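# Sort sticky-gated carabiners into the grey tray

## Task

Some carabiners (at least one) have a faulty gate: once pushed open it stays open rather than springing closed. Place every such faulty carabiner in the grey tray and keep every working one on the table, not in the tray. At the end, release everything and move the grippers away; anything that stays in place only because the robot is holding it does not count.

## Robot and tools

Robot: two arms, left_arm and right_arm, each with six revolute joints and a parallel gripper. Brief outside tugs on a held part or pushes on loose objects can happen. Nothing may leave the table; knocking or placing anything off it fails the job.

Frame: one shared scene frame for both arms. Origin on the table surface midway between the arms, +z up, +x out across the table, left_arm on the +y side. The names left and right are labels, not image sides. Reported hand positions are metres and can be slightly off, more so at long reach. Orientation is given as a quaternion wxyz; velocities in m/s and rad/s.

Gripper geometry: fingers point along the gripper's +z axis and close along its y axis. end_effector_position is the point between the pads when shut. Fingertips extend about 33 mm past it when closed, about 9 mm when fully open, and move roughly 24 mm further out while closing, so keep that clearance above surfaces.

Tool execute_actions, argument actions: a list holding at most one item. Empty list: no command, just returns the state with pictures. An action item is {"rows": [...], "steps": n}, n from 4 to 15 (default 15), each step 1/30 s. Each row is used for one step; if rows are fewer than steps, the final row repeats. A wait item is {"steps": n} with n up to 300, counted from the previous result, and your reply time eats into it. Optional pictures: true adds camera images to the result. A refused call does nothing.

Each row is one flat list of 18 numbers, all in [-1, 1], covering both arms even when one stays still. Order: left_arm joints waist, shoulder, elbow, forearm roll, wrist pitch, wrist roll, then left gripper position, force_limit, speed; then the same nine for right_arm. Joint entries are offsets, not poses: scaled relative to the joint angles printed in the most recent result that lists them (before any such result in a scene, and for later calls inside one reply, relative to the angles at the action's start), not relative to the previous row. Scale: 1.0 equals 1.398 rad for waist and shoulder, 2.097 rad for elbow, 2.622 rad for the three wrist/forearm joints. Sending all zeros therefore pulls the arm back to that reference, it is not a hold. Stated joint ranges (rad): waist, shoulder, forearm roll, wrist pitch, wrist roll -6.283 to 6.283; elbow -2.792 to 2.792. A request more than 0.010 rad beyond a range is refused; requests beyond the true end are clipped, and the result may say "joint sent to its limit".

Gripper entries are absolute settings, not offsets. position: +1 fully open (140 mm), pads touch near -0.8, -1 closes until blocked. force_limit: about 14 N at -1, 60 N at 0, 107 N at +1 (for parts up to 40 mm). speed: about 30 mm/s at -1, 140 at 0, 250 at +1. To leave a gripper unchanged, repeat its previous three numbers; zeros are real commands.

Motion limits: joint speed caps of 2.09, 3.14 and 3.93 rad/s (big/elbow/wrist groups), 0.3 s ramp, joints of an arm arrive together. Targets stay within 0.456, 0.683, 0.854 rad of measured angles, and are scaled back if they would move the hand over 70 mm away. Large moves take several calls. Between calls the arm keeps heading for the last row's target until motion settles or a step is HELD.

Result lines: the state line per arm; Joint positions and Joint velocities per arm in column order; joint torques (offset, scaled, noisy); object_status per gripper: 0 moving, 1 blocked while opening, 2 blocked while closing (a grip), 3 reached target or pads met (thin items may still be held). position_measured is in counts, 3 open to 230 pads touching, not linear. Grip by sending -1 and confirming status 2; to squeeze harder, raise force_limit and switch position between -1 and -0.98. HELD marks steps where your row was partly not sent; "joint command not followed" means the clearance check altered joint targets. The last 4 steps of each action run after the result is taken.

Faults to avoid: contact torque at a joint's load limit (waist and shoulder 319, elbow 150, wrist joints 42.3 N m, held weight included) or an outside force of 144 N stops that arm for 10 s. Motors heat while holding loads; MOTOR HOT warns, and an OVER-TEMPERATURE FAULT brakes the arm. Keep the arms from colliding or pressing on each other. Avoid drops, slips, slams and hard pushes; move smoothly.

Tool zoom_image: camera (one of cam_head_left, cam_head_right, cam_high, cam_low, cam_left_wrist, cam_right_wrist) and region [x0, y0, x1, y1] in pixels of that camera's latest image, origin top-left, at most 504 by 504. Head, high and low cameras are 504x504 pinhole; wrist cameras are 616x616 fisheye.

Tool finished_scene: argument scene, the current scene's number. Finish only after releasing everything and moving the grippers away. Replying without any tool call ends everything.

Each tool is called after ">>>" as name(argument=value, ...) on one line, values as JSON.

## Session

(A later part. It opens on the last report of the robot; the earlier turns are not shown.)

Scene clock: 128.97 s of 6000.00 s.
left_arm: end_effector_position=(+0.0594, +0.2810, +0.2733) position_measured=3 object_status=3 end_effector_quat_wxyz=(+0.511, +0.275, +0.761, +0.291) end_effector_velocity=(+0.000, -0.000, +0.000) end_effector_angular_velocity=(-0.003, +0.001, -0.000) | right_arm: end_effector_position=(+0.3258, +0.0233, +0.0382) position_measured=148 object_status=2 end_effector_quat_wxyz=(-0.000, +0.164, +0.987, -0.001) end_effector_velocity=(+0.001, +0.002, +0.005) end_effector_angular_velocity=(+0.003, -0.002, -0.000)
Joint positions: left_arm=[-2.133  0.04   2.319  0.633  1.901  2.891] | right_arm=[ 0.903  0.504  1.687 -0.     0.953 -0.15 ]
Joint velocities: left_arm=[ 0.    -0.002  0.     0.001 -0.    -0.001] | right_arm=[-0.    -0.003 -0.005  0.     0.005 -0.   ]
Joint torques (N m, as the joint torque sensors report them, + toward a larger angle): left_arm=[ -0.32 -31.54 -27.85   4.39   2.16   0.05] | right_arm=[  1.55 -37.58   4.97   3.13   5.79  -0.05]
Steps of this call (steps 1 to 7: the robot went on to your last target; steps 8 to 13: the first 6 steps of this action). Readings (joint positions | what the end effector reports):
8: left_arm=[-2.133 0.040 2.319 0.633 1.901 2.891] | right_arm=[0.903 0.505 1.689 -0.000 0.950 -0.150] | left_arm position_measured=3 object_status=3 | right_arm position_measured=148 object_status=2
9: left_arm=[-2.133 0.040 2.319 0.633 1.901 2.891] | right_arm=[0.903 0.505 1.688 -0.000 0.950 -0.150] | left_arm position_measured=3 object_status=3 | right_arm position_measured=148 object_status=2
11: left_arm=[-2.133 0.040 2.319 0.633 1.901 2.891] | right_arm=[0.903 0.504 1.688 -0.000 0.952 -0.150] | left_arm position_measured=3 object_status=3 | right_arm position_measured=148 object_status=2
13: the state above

>>> execute_actions(actions=[{"rows":[[0,0,0,0,0,0,1,0,0,0,-0.001,-0.0007,0,0.001,0,-0.2,-0.6,-0.3],[0,0,0,0,0,0,1,0,0,0,-0.0012,-0.0009,0,0.0012,0,-0.2,-0.6,-0.3],[0,0,0,0,0,0,1,0,0,0,-0.0012,-0.0009,0,0.0012,0,-0.3,-0.6,-0.5],[0,0,0,0,0,0,1,0,0,0,-0.0014,-0.001,0,0.0014,0,-0.3,-0.6,-0.5],[0,0,0,0,0,0,1,0,0,0,-0.0016,-0.0012,0,0.0016,0,-0.3,-0.6,-0.5],[0,0,0,0,0,0,1,0,0,0,-0.0018,-0.0013,0,0.0018,0,-0.3,-0.6,-0.5]],"steps":15}])

>>> execute_actions(actions=[{"steps":6}])

Scene clock: 130.80 s of 6000.00 s.
left_arm: end_effector_position=(+0.0594, +0.2810, +0.2733) position_measured=3 object_status=3 end_effector_quat_wxyz=(+0.511, +0.275, +0.761, +0.291) end_effector_velocity=(+0.000, -0.000, +0.000) end_effector_angular_velocity=(-0.002, -0.001, +0.000) | right_arm: end_effector_position=(+0.3260, +0.0236, +0.0410) position_measured=167 object_status=0 end_effector_quat_wxyz=(-0.000, +0.164, +0.987, -0.001) end_effector_velocity=(-0.000, -0.000, +0.001) end_effector_angular_velocity=(-0.000, +0.001, -0.001)
Joint positions: left_arm=[-2.133  0.04   2.319  0.633  1.901  2.891] | right_arm=[ 0.903  0.501  1.685 -0.     0.957 -0.15 ]
Joint velocities: left_arm=[ 0.001 -0.     0.     0.002 -0.    -0.001] | right_arm=[ 0.    -0.001 -0.001  0.     0.002  0.001]
Joint torques (N m, as the joint torque sensors report them, + toward a larger angle): left_arm=[  0.15 -31.89 -27.65   4.45   2.29   0.03] | right_arm=[  1.68 -74.44 -27.76   3.64  -0.64  -0.06]
Steps of this call (steps 1 to 4: the last 4 steps of your previous action; steps 5 to 15: the robot went on to your last target; steps 16 to 44: nothing new was sent; steps 45 to 55: the first 11 steps of this action). Readings (joint positions | what the end effector reports):
45: left_arm=[-2.133 0.040 2.319 0.633 1.901 2.891] | right_arm=[0.903 0.503 1.686 -0.000 0.953 -0.150] | left_arm position_measured=3 object_status=3 | right_arm position_measured=150 object_status=2
46: left_arm=[-2.133 0.040 2.319 0.633 1.901 2.891] | right_arm=[0.903 0.503 1.686 -0.000 0.953 -0.150] | left_arm position_measured=3 object_status=3 | right_arm position_measured=150 object_status=2
48: left_arm=[-2.133 0.040 2.319 0.633 1.901 2.891] | right_arm=[0.903 0.502 1.686 -0.000 0.955 -0.150] | left_arm position_measured=3 object_status=3 | right_arm position_measured=155 object_status=0
52: left_arm=[-2.133 0.040 2.319 0.633 1.901 2.891] | right_arm=[0.903 0.501 1.685 -0.000 0.957 -0.150] | left_arm position_measured=3 object_status=3 | right_arm position_measured=167 object_status=0
55: the state above

Scene clock: 131.00 s of 6000.00 s.
left_arm: end_effector_position=(+0.0594, +0.2810, +0.2733) position_measured=3 object_status=3 end_effector_quat_wxyz=(+0.511, +0.275, +0.761, +0.291) end_effector_velocity=(+0.000, +0.000, -0.000) end_effector_angular_velocity=(-0.000, -0.000, +0.001) | right_arm: end_effector_position=(+0.3260, +0.0237, +0.0412) position_measured=167 object_status=3 end_effector_quat_wxyz=(-0.000, +0.164, +0.987, -0.001) end_effector_velocity=(+0.000, +0.000, +0.001) end_effector_angular_velocity=(+0.000, -0.001, +0.001)
Joint positions: left_arm=[-2.133  0.04   2.319  0.633  1.901  2.891] | right_arm=[ 0.903  0.501  1.684 -0.     0.957 -0.15 ]
Joint velocities: left_arm=[ 0.     0.     0.    -0.    -0.    -0.001] | right_arm=[ 0. -0. -0. -0.  0. -0.]
Joint torques (N m, as the joint torque sensors report them, + toward a larger angle): left_arm=[ -0.06 -31.8  -27.72   4.39   2.3    0.02] | right_arm=[  3.61 -82.16 -31.7    3.72  -0.02  -0.09]
Kept back: nothing.
Steps of this call (steps 1 to 4: the last 4 steps of your previous action; steps 5 to 6: the robot went on to your last target). Readings (joint positions | what the end effector reports):
1: left_arm=[-2.133 0.040 2.319 0.633 1.901 2.891] | right_arm=[0.903 0.501 1.685 -0.000 0.957 -0.150] | left_arm position_measured=3 object_status=3 | right_arm position_measured=167 object_status=0
2: left_arm=[-2.133 0.040 2.319 0.633 1.901 2.891] | right_arm=[0.903 0.501 1.685 -0.000 0.957 -0.150] | left_arm position_measured=3 object_status=3 | right_arm position_measured=167 object_status=3
4: left_arm=[-2.133 0.040 2.319 0.633 1.901 2.891] | right_arm=[0.903 0.501 1.685 -0.000 0.957 -0.150] | left_arm position_measured=3 object_status=3 | right_arm position_measured=167 object_status=3
6: the state above

>>> execute_actions(actions=[{"rows":[[0,0,0,0,0,0,1,0,0,0,-0.0002,-0.0002,0,0.0002,0,-0.45,-0.5,-0.6],[0,0,0,0,0,0,1,0,0,0,-0.0005,-0.0004,0,0.0005,0,-0.45,-0.5,-0.6],[0,0,0,0,0,0,1,0,0,0,-0.0008,-0.0006,0,0.0008,0,-0.45,-0.5,-0.6]],"steps":15}])

>>> execute_actions(actions=[{"steps":8}], pictures=true)

>>> zoom_image(camera="cam_right_wrist", region=[200,200,400,400])

Scene clock: 131.53 s of 6000.00 s.
left_arm: end_effector_position=(+0.0594, +0.2810, +0.2733) position_measured=3 object_status=3 end_effector_quat_wxyz=(+0.511, +0.275, +0.761, +0.291) end_effector_velocity=(-0.000, -0.000, +0.000) end_effector_angular_velocity=(-0.002, -0.001, -0.001) | right_arm: end_effector_position=(+0.3261, +0.0239, +0.0426) position_measured=186 object_status=0 end_effector_quat_wxyz=(-0.000, +0.164, +0.987, -0.001) end_effector_velocity=(-0.000, -0.001, -0.001) end_effector_angular_velocity=(-0.002, +0.001, +0.001)
Joint positions: left_arm=[-2.133  0.04   2.319  0.633  1.901  2.891] | right_arm=[ 0.903  0.5    1.683 -0.     0.959 -0.15 ]
Joint velocities: left_arm=[-0.001  0.    -0.     0.001 -0.    -0.002] | right_arm=[ 0.     0.001  0.    -0.     0.001 -0.   ]
Joint torques (N m, as the joint torque sensors report them, + toward a larger angle): left_arm=[ -0.21 -31.1  -27.82   4.33   2.21   0.08] | right_arm=[  2.18 -82.43 -32.53   3.49  -0.09  -0.39]
Steps of this call (steps 1 to 5: the robot went on to your last target; steps 6 to 16: the first 11 steps of this action). Readings (joint positions | what the end effector reports):
6: left_arm=[-2.133 0.040 2.319 0.633 1.901 2.891] | right_arm=[0.903 0.501 1.684 -0.000 0.957 -0.150] | left_arm position_measured=3 object_status=3 | right_arm position_measured=167 object_status=0
7: left_arm=[-2.133 0.040 2.319 0.633 1.901 2.891] | right_arm=[0.903 0.501 1.684 -0.000 0.958 -0.150] | left_arm position_measured=3 object_status=3 | right_arm position_measured=168 object_status=0
9: left_arm=[-2.133 0.040 2.319 0.633 1.901 2.891] | right_arm=[0.903 0.501 1.684 -0.000 0.958 -0.150] | left_arm position_measured=3 object_status=3 | right_arm position_measured=176 object_status=0
13: left_arm=[-2.133 0.040 2.319 0.633 1.901 2.891] | right_arm=[0.903 0.500 1.683 -0.000 0.959 -0.150] | left_arm position_measured=3 object_status=3 | right_arm position_measured=186 object_status=0
16: the state above

Scene clock: 131.80 s of 6000.00 s.
left_arm: end_effector_position=(+0.0594, +0.2810, +0.2733) position_measured=3 object_status=3 end_effector_quat_wxyz=(+0.511, +0.275, +0.761, +0.291) end_effector_velocity=(-0.000, -0.000, -0.000) end_effector_angular_velocity=(-0.001, -0.001, -0.000) | right_arm: end_effector_position=(+0.3261, +0.0239, +0.0426) position_measured=186 object_status=3 end_effector_quat_wxyz=(-0.000, +0.164, +0.987, -0.001) end_effector_velocity=(+0.000, +0.000, +0.000) end_effector_angular_velocity=(+0.001, -0.001, -0.001)
Joint positions: left_arm=[-2.133  0.04   2.319  0.633  1.901  2.891] | right_arm=[ 0.903  0.5    1.683 -0.     0.96  -0.15 ]
Joint velocities: left_arm=[-0.001  0.001  0.     0.    -0.    -0.002] | right_arm=[-0.    -0.    -0.001 -0.    -0.     0.001]
Joint torques (N m, as the joint torque sensors report them, + toward a larger angle): left_arm=[ -0.14 -31.63 -27.82   4.33   2.15   0.1 ] | right_arm=[  1.99 -85.08 -32.94   3.47   0.03  -0.48]
Kept back: nothing.
Steps of this call (steps 1 to 4: the last 4 steps of your previous action; steps 5 to 8: the robot went on to your last target). Readings (joint positions | what the end effector reports):
1: left_arm=[-2.133 0.040 2.319 0.633 1.901 2.891] | right_arm=[0.903 0.500 1.683 -0.000 0.960 -0.150] | left_arm position_measured=3 object_status=3 | right_arm position_measured=186 object_status=3
2: left_arm=[-2.133 0.040 2.319 0.633 1.901 2.891] | right_arm=[0.903 0.500 1.683 -0.000 0.960 -0.150] | left_arm position_measured=3 object_status=3 | right_arm position_measured=186 object_status=3
4: left_arm=[-2.133 0.040 2.319 0.633 1.901 2.891] | right_arm=[0.903 0.500 1.683 -0.000 0.960 -0.150] | left_arm position_measured=3 object_status=3 | right_arm position_measured=186 object_status=3
8: the state above

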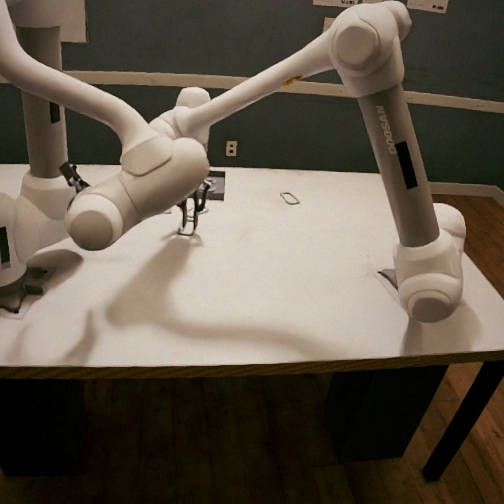

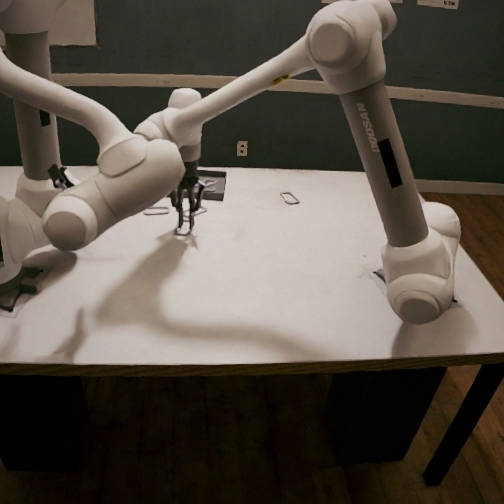

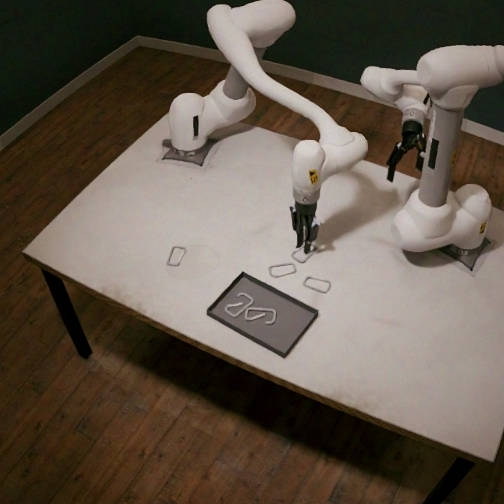

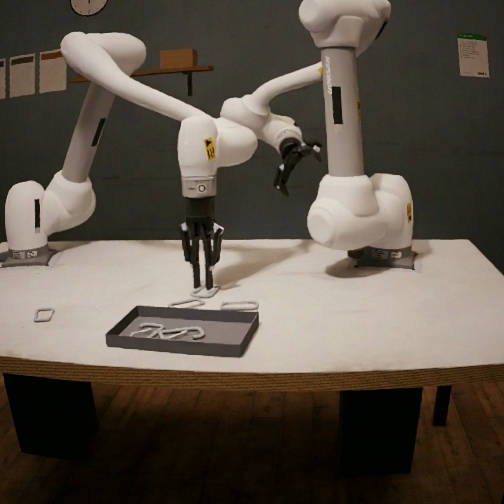

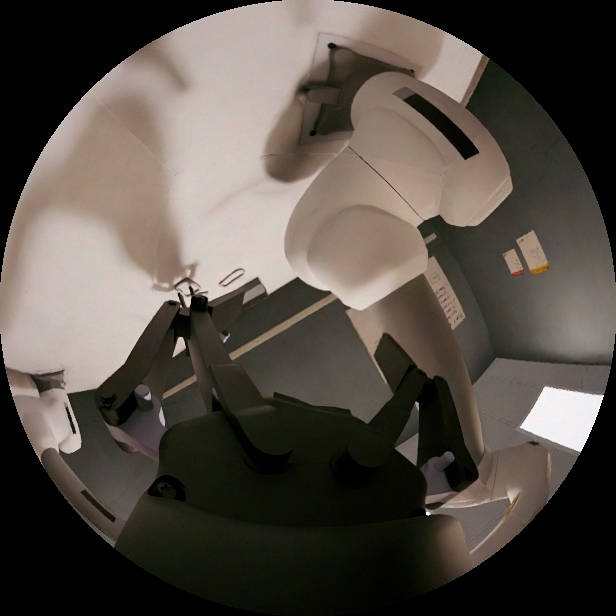

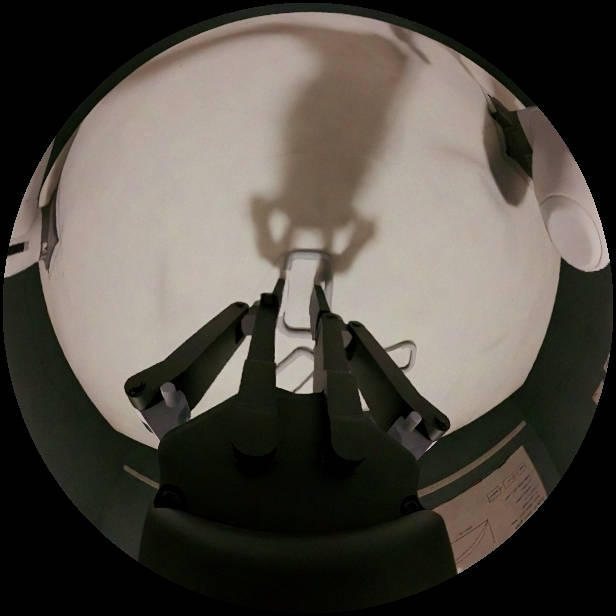

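Region (200, 200, 400, 400) of cam_right_wrist's 616x616 image, scaled by 2.520, with more detail than that image has.

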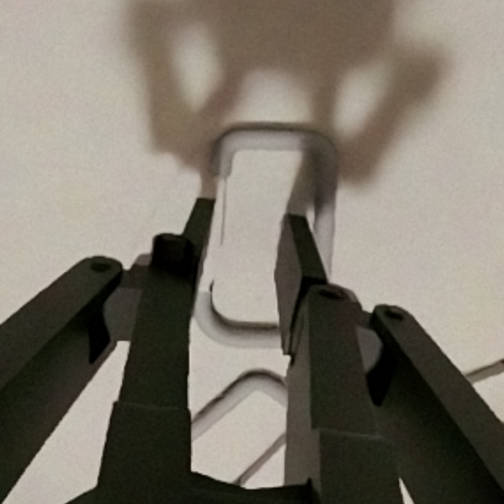

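>>> execute_actions(actions=[])

>>> zoom_image(camera="cam_right_wrist", region=[150, 150, 450, 450])

Scene clock: 132.27 s of 6000.00 s.
left_arm: end_effector_position=(+0.0594, +0.2810, +0.2733) position_measured=3 object_status=3 end_effector_quat_wxyz=(+0.511, +0.275, +0.761, +0.291) end_effector_velocity=(+0.000, -0.000, -0.000) end_effector_angular_velocity=(+0.002, -0.001, +0.002) | right_arm: end_effector_position=(+0.3261, +0.0239, +0.0426) position_measured=186 object_status=3 end_effector_quat_wxyz=(-0.000, +0.164, +0.987, -0.001) end_effector_velocity=(-0.000, +0.000, -0.001) end_effector_angular_velocity=(-0.001, +0.000, -0.000)
Joint positions: left_arm=[-2.133  0.04   2.319  0.633  1.901  2.891] | right_arm=[ 0.903  0.5    1.683 -0.     0.96  -0.15 ]
Joint velocities: left_arm=[ 0.002  0.002 -0.     0.     0.     0.001] | right_arm=[ 0.     0.001 -0.    -0.     0.     0.001]
Joint torques (N m, as the joint torque sensors report them, + toward a larger angle): left_arm=[ -0.44 -31.37 -27.71   4.23   2.17   0.07] | right_arm=[  2.05 -84.75 -32.17   3.8   -0.1   -0.36]
Kept back: nothing.
Steps of this call (steps 1 to 14: the robot went on to your last target). Readings (joint positions | what the end effector reports):
1: left_arm=[-2.133 0.040 2.319 0.633 1.901 2.891] | right_arm=[0.903 0.500 1.683 -0.000 0.960 -0.150] | left_arm position_measured=3 object_status=3 | right_arm position_measured=186 object_status=3
2: left_arm=[-2.133 0.040 2.319 0.633 1.901 2.891] | right_arm=[0.903 0.500 1.683 -0.000 0.960 -0.150] | left_arm position_measured=3 object_status=3 | right_arm position_measured=186 object_status=3
4: left_arm=[-2.133 0.040 2.319 0.633 1.901 2.891] | right_arm=[0.903 0.500 1.683 -0.000 0.960 -0.150] | left_arm position_measured=3 object_status=3 | right_arm position_measured=186 object_status=3
8: left_arm=[-2.133 0.040 2.319 0.633 1.901 2.891] | right_arm=[0.903 0.500 1.683 -0.000 0.960 -0.150] | left_arm position_measured=3 object_status=3 | right_arm position_measured=186 object_status=3
14: the state above
All arms were judged still, so your last target was given up. Only a new action makes them travel on or press farther. Fingers that are still opening or closing keep moving.

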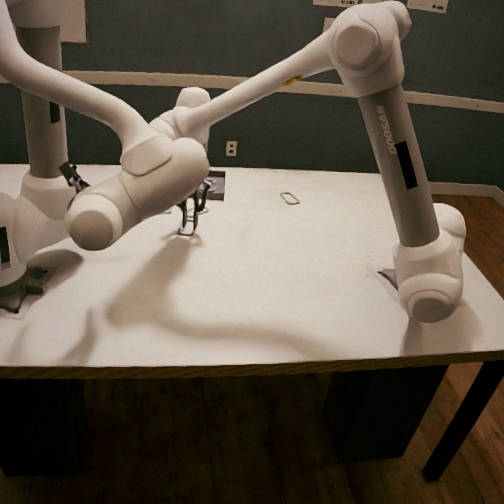

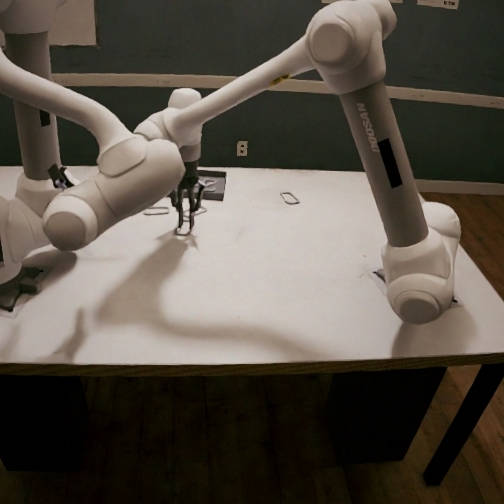

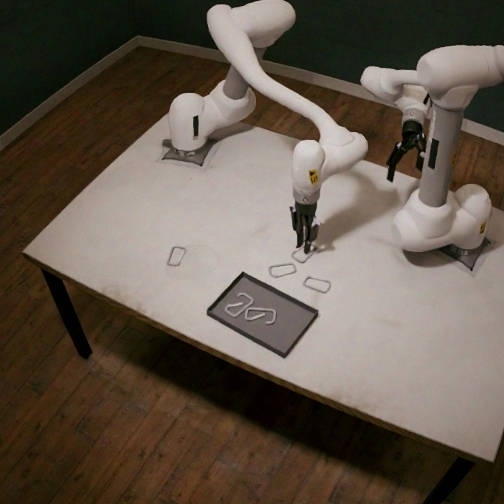

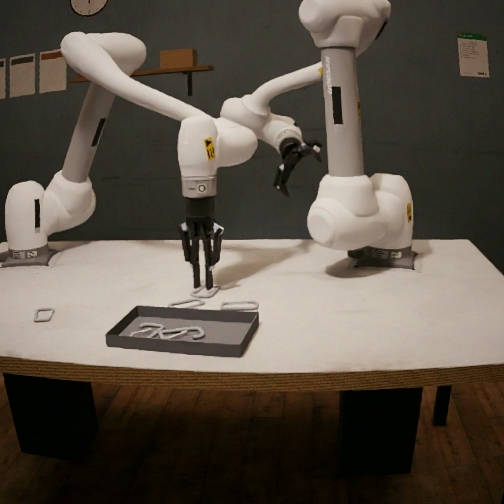

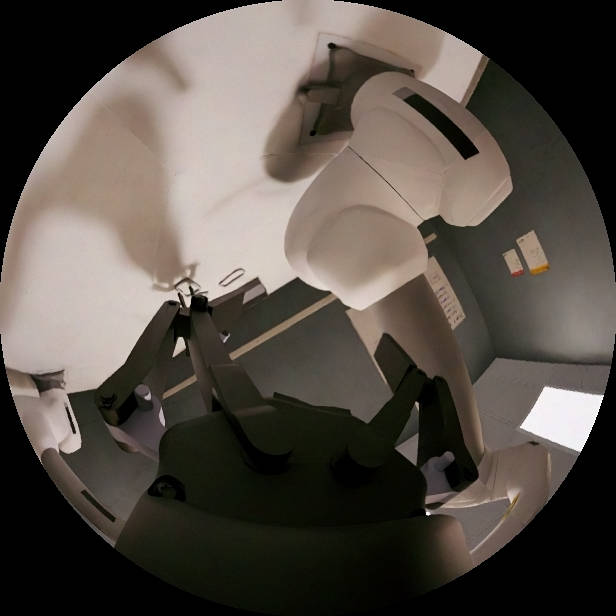

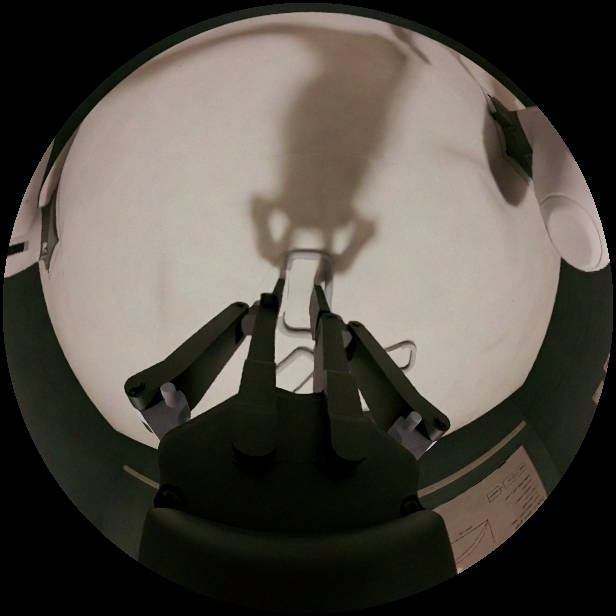

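Region (150, 150, 450, 450) of cam_right_wrist's 616x616 image, scaled by 1.680, with more detail than that image has.

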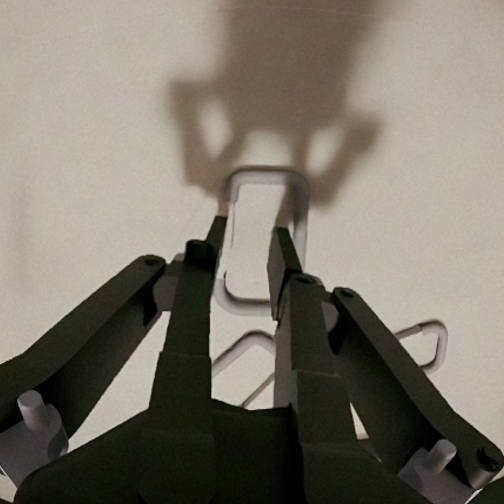

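>>> execute_actions(actions=[{"rows":[[0,0,0,0,0,0,1,0,0,0,-0.007,-0.0015,0,0.0055,0,-0.45,0,-0.5],[0,0,0,0,0,0,1,0,0,0,-0.007,-0.0015,0,0.0055,0,-0.45,0,-0.5],[0,0,0,0,0,0,1,0,0,0,-0.007,-0.0015,0,0.0055,0,-0.45,0,-0.5],[0,0,0,0,0,0,1,0,0,0,-0.007,-0.0015,0,0.0055,0,-0.45,0,-0.5],[0,0,0,0,0,0,1,0,0,0,-0.007,-0.0015,0,0.0055,0,0,0,0],[0,0,0,0,0,0,1,0,0,0,-0.007,-0.0015,0,0.0055,0,0,0,0],[0,0,0,0,0,0,1,0,0,0,-0.007,-0.0015,0,0.0055,0,0,0,0],[0,0,0,0,0,0,1,0,0,0,0.001,0.001,-0.009,0,0.0074,0,0,0]],"steps":15}])

>>> execute_actions(actions=[{"steps":10}], pictures=true)

>>> zoom_image(camera="cam_right_wrist", region=[200, 200, 400, 400])

Scene clock: 133.40 s of 6000.00 s.
left_arm: end_effector_position=(+0.0594, +0.2810, +0.2733) position_measured=3 object_status=3 end_effector_quat_wxyz=(+0.511, +0.275, +0.761, +0.291) end_effector_velocity=(-0.000, -0.000, -0.000) end_effector_angular_velocity=(+0.000, -0.000, -0.000) | right_arm: end_effector_position=(+0.3295, +0.0204, +0.0439) position_measured=145 object_status=0 end_effector_quat_wxyz=(+0.006, +0.166, +0.986, -0.004) end_effector_velocity=(+0.027, -0.012, -0.052) end_effector_angular_velocity=(-0.049, -0.074, -0.031)
Joint positions: left_arm=[-2.133  0.04   2.319  0.633  1.901  2.891] | right_arm=[ 0.903  0.498  1.684 -0.017  0.964 -0.136]
Joint velocities: left_arm=[-0.  0.  0.  0. -0.  0.] | right_arm=[-0.     0.054  0.024 -0.108 -0.068  0.094]
Joint torques (N m, as the joint torque sensors report them, + toward a larger angle): left_arm=[ -0.08 -31.2  -27.97   4.37   2.22  -0.01] | right_arm=[   4.47 -103.55  -39.94    4.68   -0.41   -0.6 ]
Steps of this call (steps 1 to 23: nothing new was sent; steps 24 to 34: the first 11 steps of this action). Readings (joint positions | what the end effector reports):
24: left_arm=[-2.133 0.040 2.319 0.633 1.901 2.891] | right_arm=[0.903 0.500 1.683 -0.000 0.960 -0.150] | left_arm position_measured=3 object_status=3 | right_arm position_measured=186 object_status=3
25: left_arm=[-2.133 0.040 2.319 0.633 1.901 2.891] | right_arm=[0.903 0.498 1.683 -0.000 0.963 -0.150] | left_arm position_measured=3 object_status=3 | right_arm position_measured=186 object_status=3
27: left_arm=[-2.133 0.040 2.319 0.633 1.901 2.891] | right_arm=[0.903 0.493 1.681 -0.000 0.970 -0.150] | left_arm position_measured=3 object_status=3 | right_arm position_measured=186 object_status=3
31: left_arm=[-2.133 0.040 2.319 0.633 1.901 2.891] | right_arm=[0.903 0.491 1.680 -0.000 0.973 -0.150] | left_arm position_measured=3 object_status=3 | right_arm position_measured=168 object_status=0
34: the state above

Scene clock: 133.73 s of 6000.00 s.
left_arm: end_effector_position=(+0.0594, +0.2810, +0.2733) position_measured=3 object_status=3 end_effector_quat_wxyz=(+0.511, +0.275, +0.761, +0.291) end_effector_velocity=(-0.001, -0.000, -0.000) end_effector_angular_velocity=(+0.002, +0.000, -0.004) | right_arm: end_effector_position=(+0.3312, +0.0197, +0.0408) position_measured=129 object_status=3 end_effector_quat_wxyz=(+0.009, +0.167, +0.986, -0.005) end_effector_velocity=(+0.000, +0.000, -0.000) end_effector_angular_velocity=(+0.000, -0.000, -0.000)
Joint positions: left_arm=[-2.133  0.04   2.319  0.633  1.901  2.891] | right_arm=[ 0.903  0.501  1.685 -0.024  0.96  -0.13 ]
Joint velocities: left_arm=[-0.003 -0.    -0.    -0.     0.     0.002] | right_arm=[-0.     0.     0.    -0.    -0.001  0.   ]
Joint torques (N m, as the joint torque sensors report them, + toward a larger angle): left_arm=[ -0.61 -30.99 -27.44   4.34   2.27  -0.02] | right_arm=[  2.46 -83.74 -32.35   3.85  -0.15  -0.18]
Kept back: nothing.
Steps of this call (steps 1 to 4: the last 4 steps of your previous action; steps 5 to 10: the robot went on to your last target). Readings (joint positions | what the end effector reports):
1: left_arm=[-2.133 0.040 2.319 0.633 1.901 2.891] | right_arm=[0.903 0.499 1.684 -0.020 0.962 -0.134] | left_arm position_measured=3 object_status=3 | right_arm position_measured=138 object_status=0
2: left_arm=[-2.133 0.040 2.319 0.633 1.901 2.891] | right_arm=[0.903 0.500 1.685 -0.021 0.961 -0.133] | left_arm position_measured=3 object_status=3 | right_arm position_measured=131 object_status=0
4: left_arm=[-2.133 0.040 2.319 0.633 1.901 2.891] | right_arm=[0.903 0.501 1.685 -0.023 0.960 -0.131] | left_arm position_measured=3 object_status=3 | right_arm position_measured=129 object_status=0
8: left_arm=[-2.133 0.040 2.319 0.633 1.901 2.891] | right_arm=[0.903 0.501 1.685 -0.024 0.960 -0.130] | left_arm position_measured=3 object_status=3 | right_arm position_measured=129 object_status=3
10: the state above

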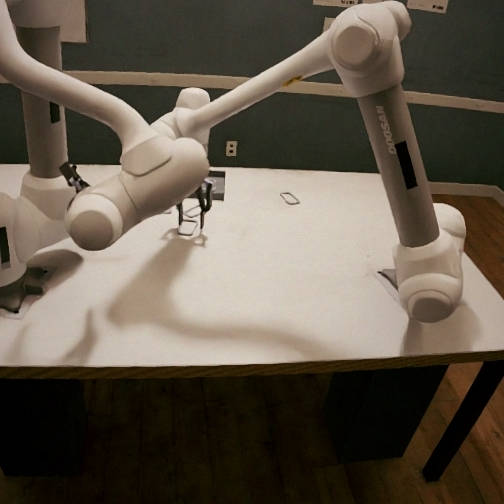

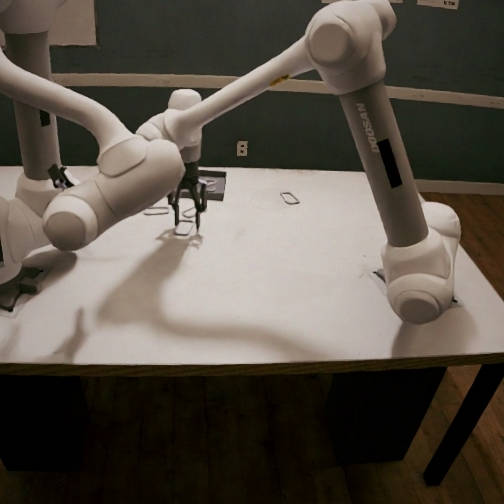

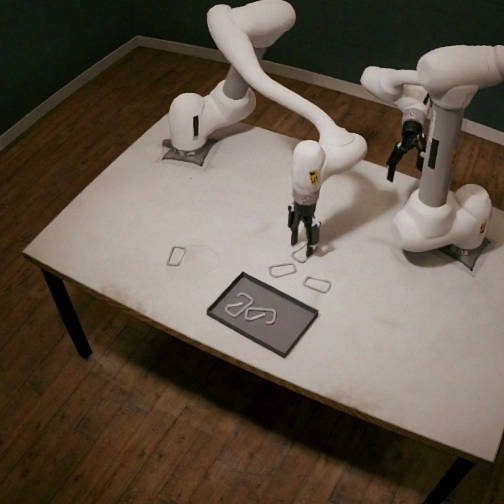

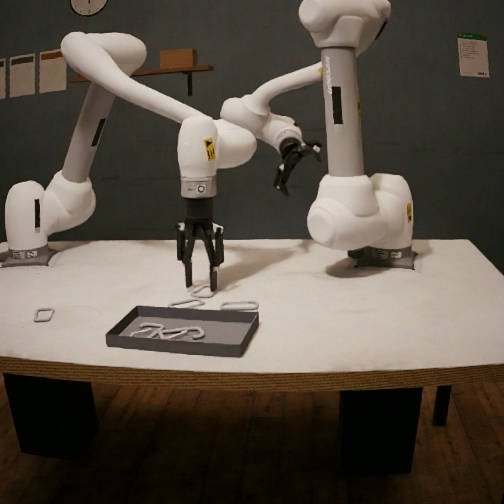

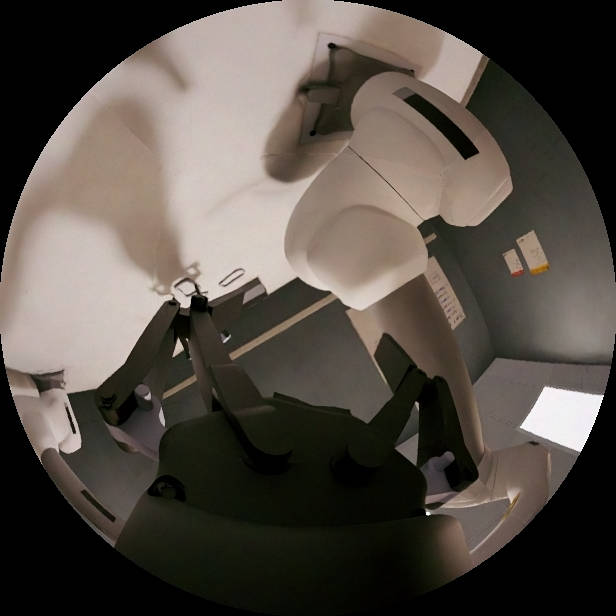

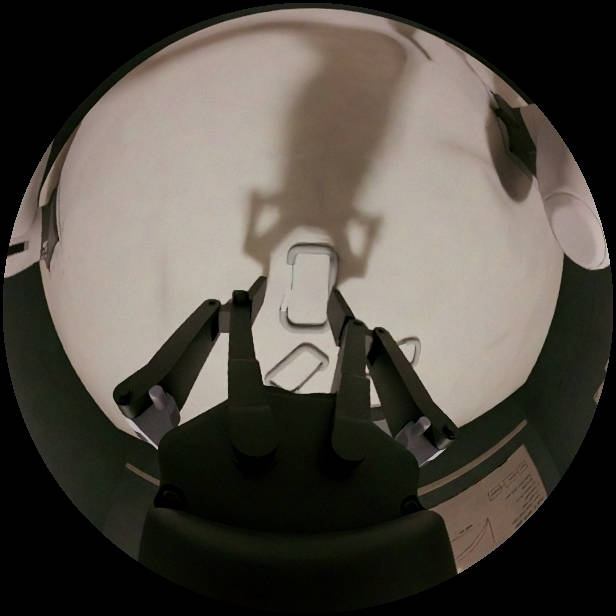

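Region (200, 200, 400, 400) of cam_right_wrist's 616x616 image, scaled by 2.520, with more detail than that image has.

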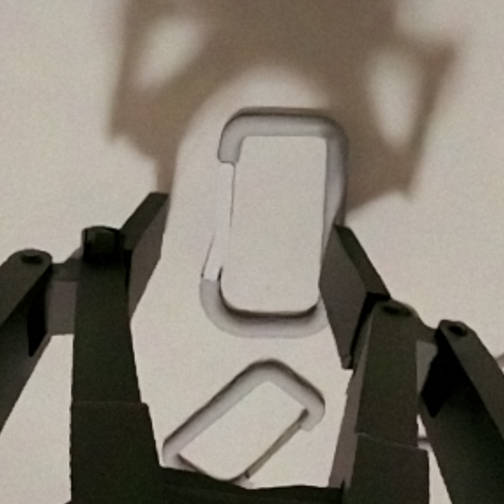

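>>> execute_actions(actions=[{"rows":[[0,0,0,0,0,0,1,0,0,0,-0.003,-0.0015,0,0.003,0,0,0,0],[0,0,0,0,0,0,1,0,0,0,-0.003,-0.0015,0,0.003,0,0,0,0],[0,0,0,0,0,0,1,0,0,0,-0.003,-0.0015,0,0.003,0,0,0,0],[0,0,0,0,0,0,1,0,0,0.0007,0.006,-0.0086,0.009,0.0037,-0.0076,0,0,0]],"steps":15}])

>>> execute_actions(actions=[{"steps":10}], pictures=true)

>>> zoom_image(camera="cam_right_wrist", region=[200, 200, 400, 400])

Scene clock: 134.50 s of 6000.00 s.
left_arm: end_effector_position=(+0.0594, +0.2810, +0.2733) position_measured=3 object_status=3 end_effector_quat_wxyz=(+0.511, +0.275, +0.761, +0.291) end_effector_velocity=(-0.000, -0.000, -0.000) end_effector_angular_velocity=(-0.000, -0.001, +0.001) | right_arm: end_effector_position=(+0.3285, +0.0292, +0.0427) position_measured=129 object_status=3 end_effector_quat_wxyz=(-0.000, +0.163, +0.987, -0.002) end_effector_velocity=(-0.003, +0.006, -0.001) end_effector_angular_velocity=(+0.006, +0.011, +0.006)
Joint positions: left_arm=[-2.133  0.04   2.319  0.633  1.901  2.891] | right_arm=[ 0.904  0.509  1.668 -0.001  0.969 -0.149]
Joint velocities: left_arm=[ 0.     0.002 -0.    -0.     0.    -0.002] | right_arm=[ 0.002  0.007 -0.009  0.015  0.002 -0.013]
Joint torques (N m, as the joint torque sensors report them, + toward a larger angle): left_arm=[  0.04 -31.05 -27.64   4.28   2.26   0.07] | right_arm=[  1.53 -87.11 -32.41   3.94  -0.33  -0.32]
Steps of this call (steps 1 to 12: the robot went on to your last target; steps 13 to 23: the first 11 steps of this action). Readings (joint positions | what the end effector reports):
13: left_arm=[-2.133 0.040 2.319 0.633 1.901 2.891] | right_arm=[0.903 0.502 1.685 -0.024 0.960 -0.130] | left_arm position_measured=3 object_status=3 | right_arm position_measured=129 object_status=3
14: left_arm=[-2.133 0.040 2.319 0.633 1.901 2.891] | right_arm=[0.903 0.501 1.685 -0.024 0.961 -0.130] | left_arm position_measured=3 object_status=3 | right_arm position_measured=129 object_status=3
16: left_arm=[-2.133 0.040 2.319 0.633 1.901 2.891] | right_arm=[0.903 0.499 1.683 -0.024 0.965 -0.130] | left_arm position_measured=3 object_status=3 | right_arm position_measured=129 object_status=3
20: left_arm=[-2.133 0.040 2.319 0.633 1.901 2.891] | right_arm=[0.904 0.508 1.670 -0.004 0.969 -0.147] | left_arm position_measured=3 object_status=3 | right_arm position_measured=129 object_status=3
23: the state above

Scene clock: 134.83 s of 6000.00 s.
left_arm: end_effector_position=(+0.0594, +0.2810, +0.2733) position_measured=3 object_status=3 end_effector_quat_wxyz=(+0.511, +0.275, +0.761, +0.291) end_effector_velocity=(-0.001, -0.000, +0.000) end_effector_angular_velocity=(-0.000, -0.001, -0.003) | right_arm: end_effector_position=(+0.3283, +0.0297, +0.0426) position_measured=129 object_status=3 end_effector_quat_wxyz=(-0.001, +0.163, +0.987, -0.002) end_effector_velocity=(-0.000, +0.000, +0.002) end_effector_angular_velocity=(+0.002, -0.001, +0.001)
Joint positions: left_arm=[-2.133  0.04   2.319  0.633  1.901  2.891] | right_arm=[ 0.904  0.51   1.667 -0.     0.969 -0.15 ]
Joint velocities: left_arm=[-0.002  0.    -0.     0.001  0.    -0.   ] | right_arm=[ 0.    -0.003  0.    -0.     0.     0.   ]
Joint torques (N m, as the joint torque sensors report them, + toward a larger angle): left_arm=[ -0.41 -31.12 -27.81   4.39   2.29   0.01] | right_arm=[  1.31 -85.3  -32.64   3.73  -0.08  -0.28]
Kept back: nothing.
Steps of this call (steps 1 to 4: the last 4 steps of your previous action; steps 5 to 10: the robot went on to your last target). Readings (joint positions | what the end effector reports):
1: left_arm=[-2.133 0.040 2.319 0.633 1.901 2.891] | right_arm=[0.904 0.509 1.668 -0.001 0.969 -0.150] | left_arm position_measured=3 object_status=3 | right_arm position_measured=129 object_status=3
2: left_arm=[-2.133 0.040 2.319 0.633 1.901 2.891] | right_arm=[0.904 0.510 1.668 -0.000 0.969 -0.150] | left_arm position_measured=3 object_status=3 | right_arm position_measured=129 object_status=3
4: left_arm=[-2.133 0.040 2.319 0.633 1.901 2.891] | right_arm=[0.904 0.510 1.667 -0.000 0.969 -0.150] | left_arm position_measured=3 object_status=3 | right_arm position_measured=129 object_status=3
8: left_arm=[-2.133 0.040 2.319 0.633 1.901 2.891] | right_arm=[0.904 0.510 1.667 -0.000 0.969 -0.150] | left_arm position_measured=3 object_status=3 | right_arm position_measured=129 object_status=3
10: the state above

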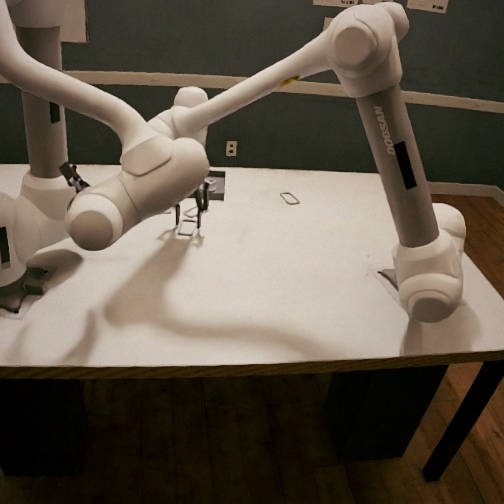

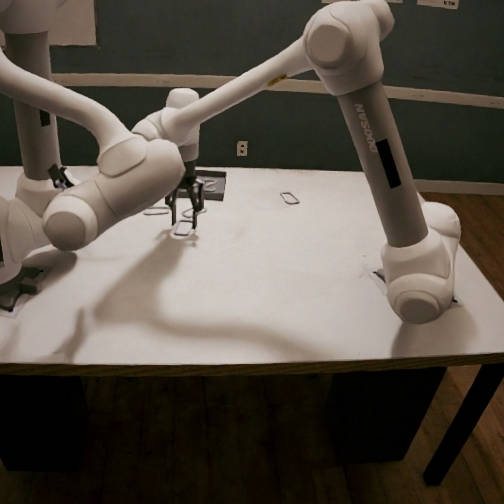

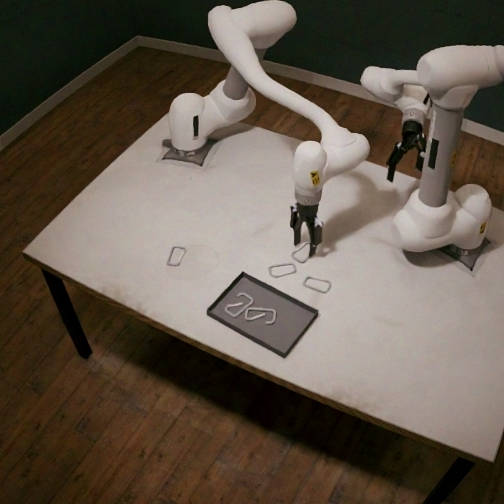

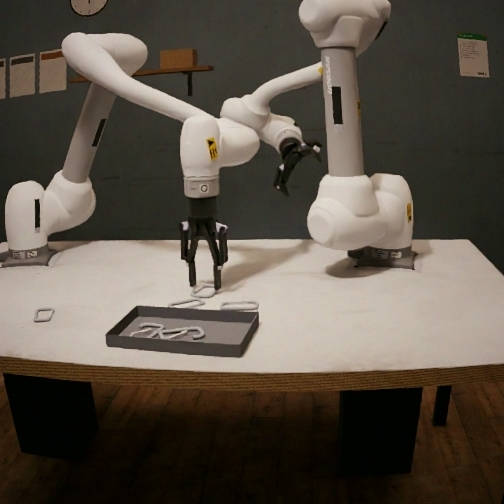

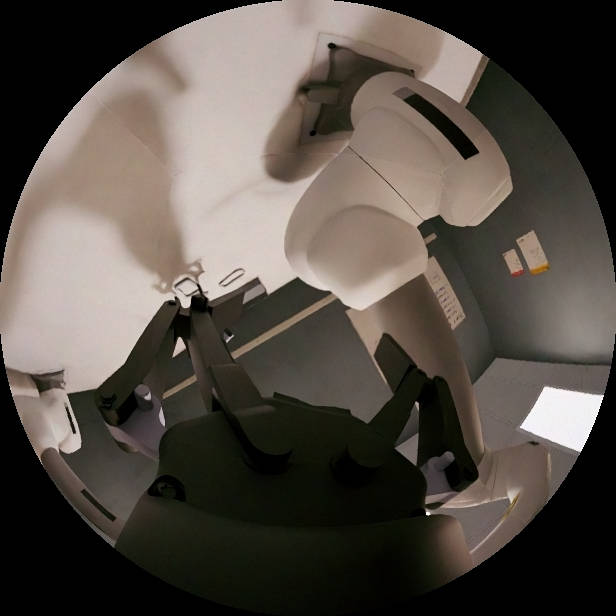

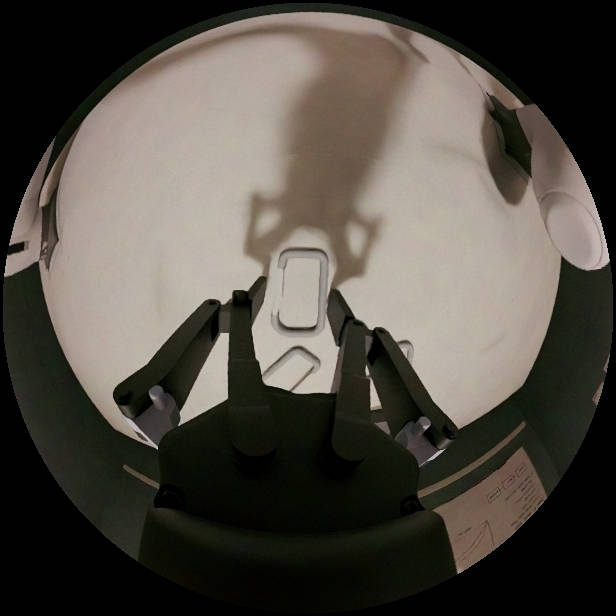

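Region (200, 200, 400, 400) of cam_right_wrist's 616x616 image, scaled by 2.520, with more detail than that image has.

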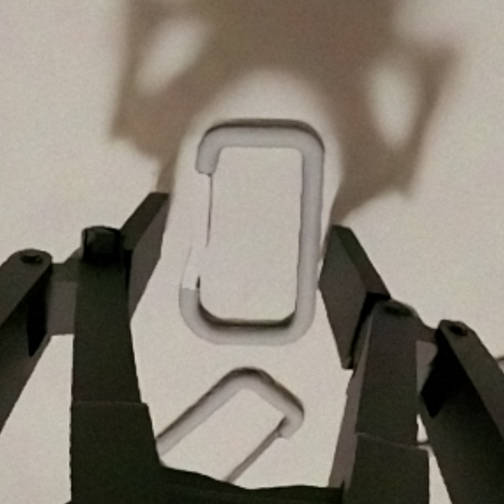

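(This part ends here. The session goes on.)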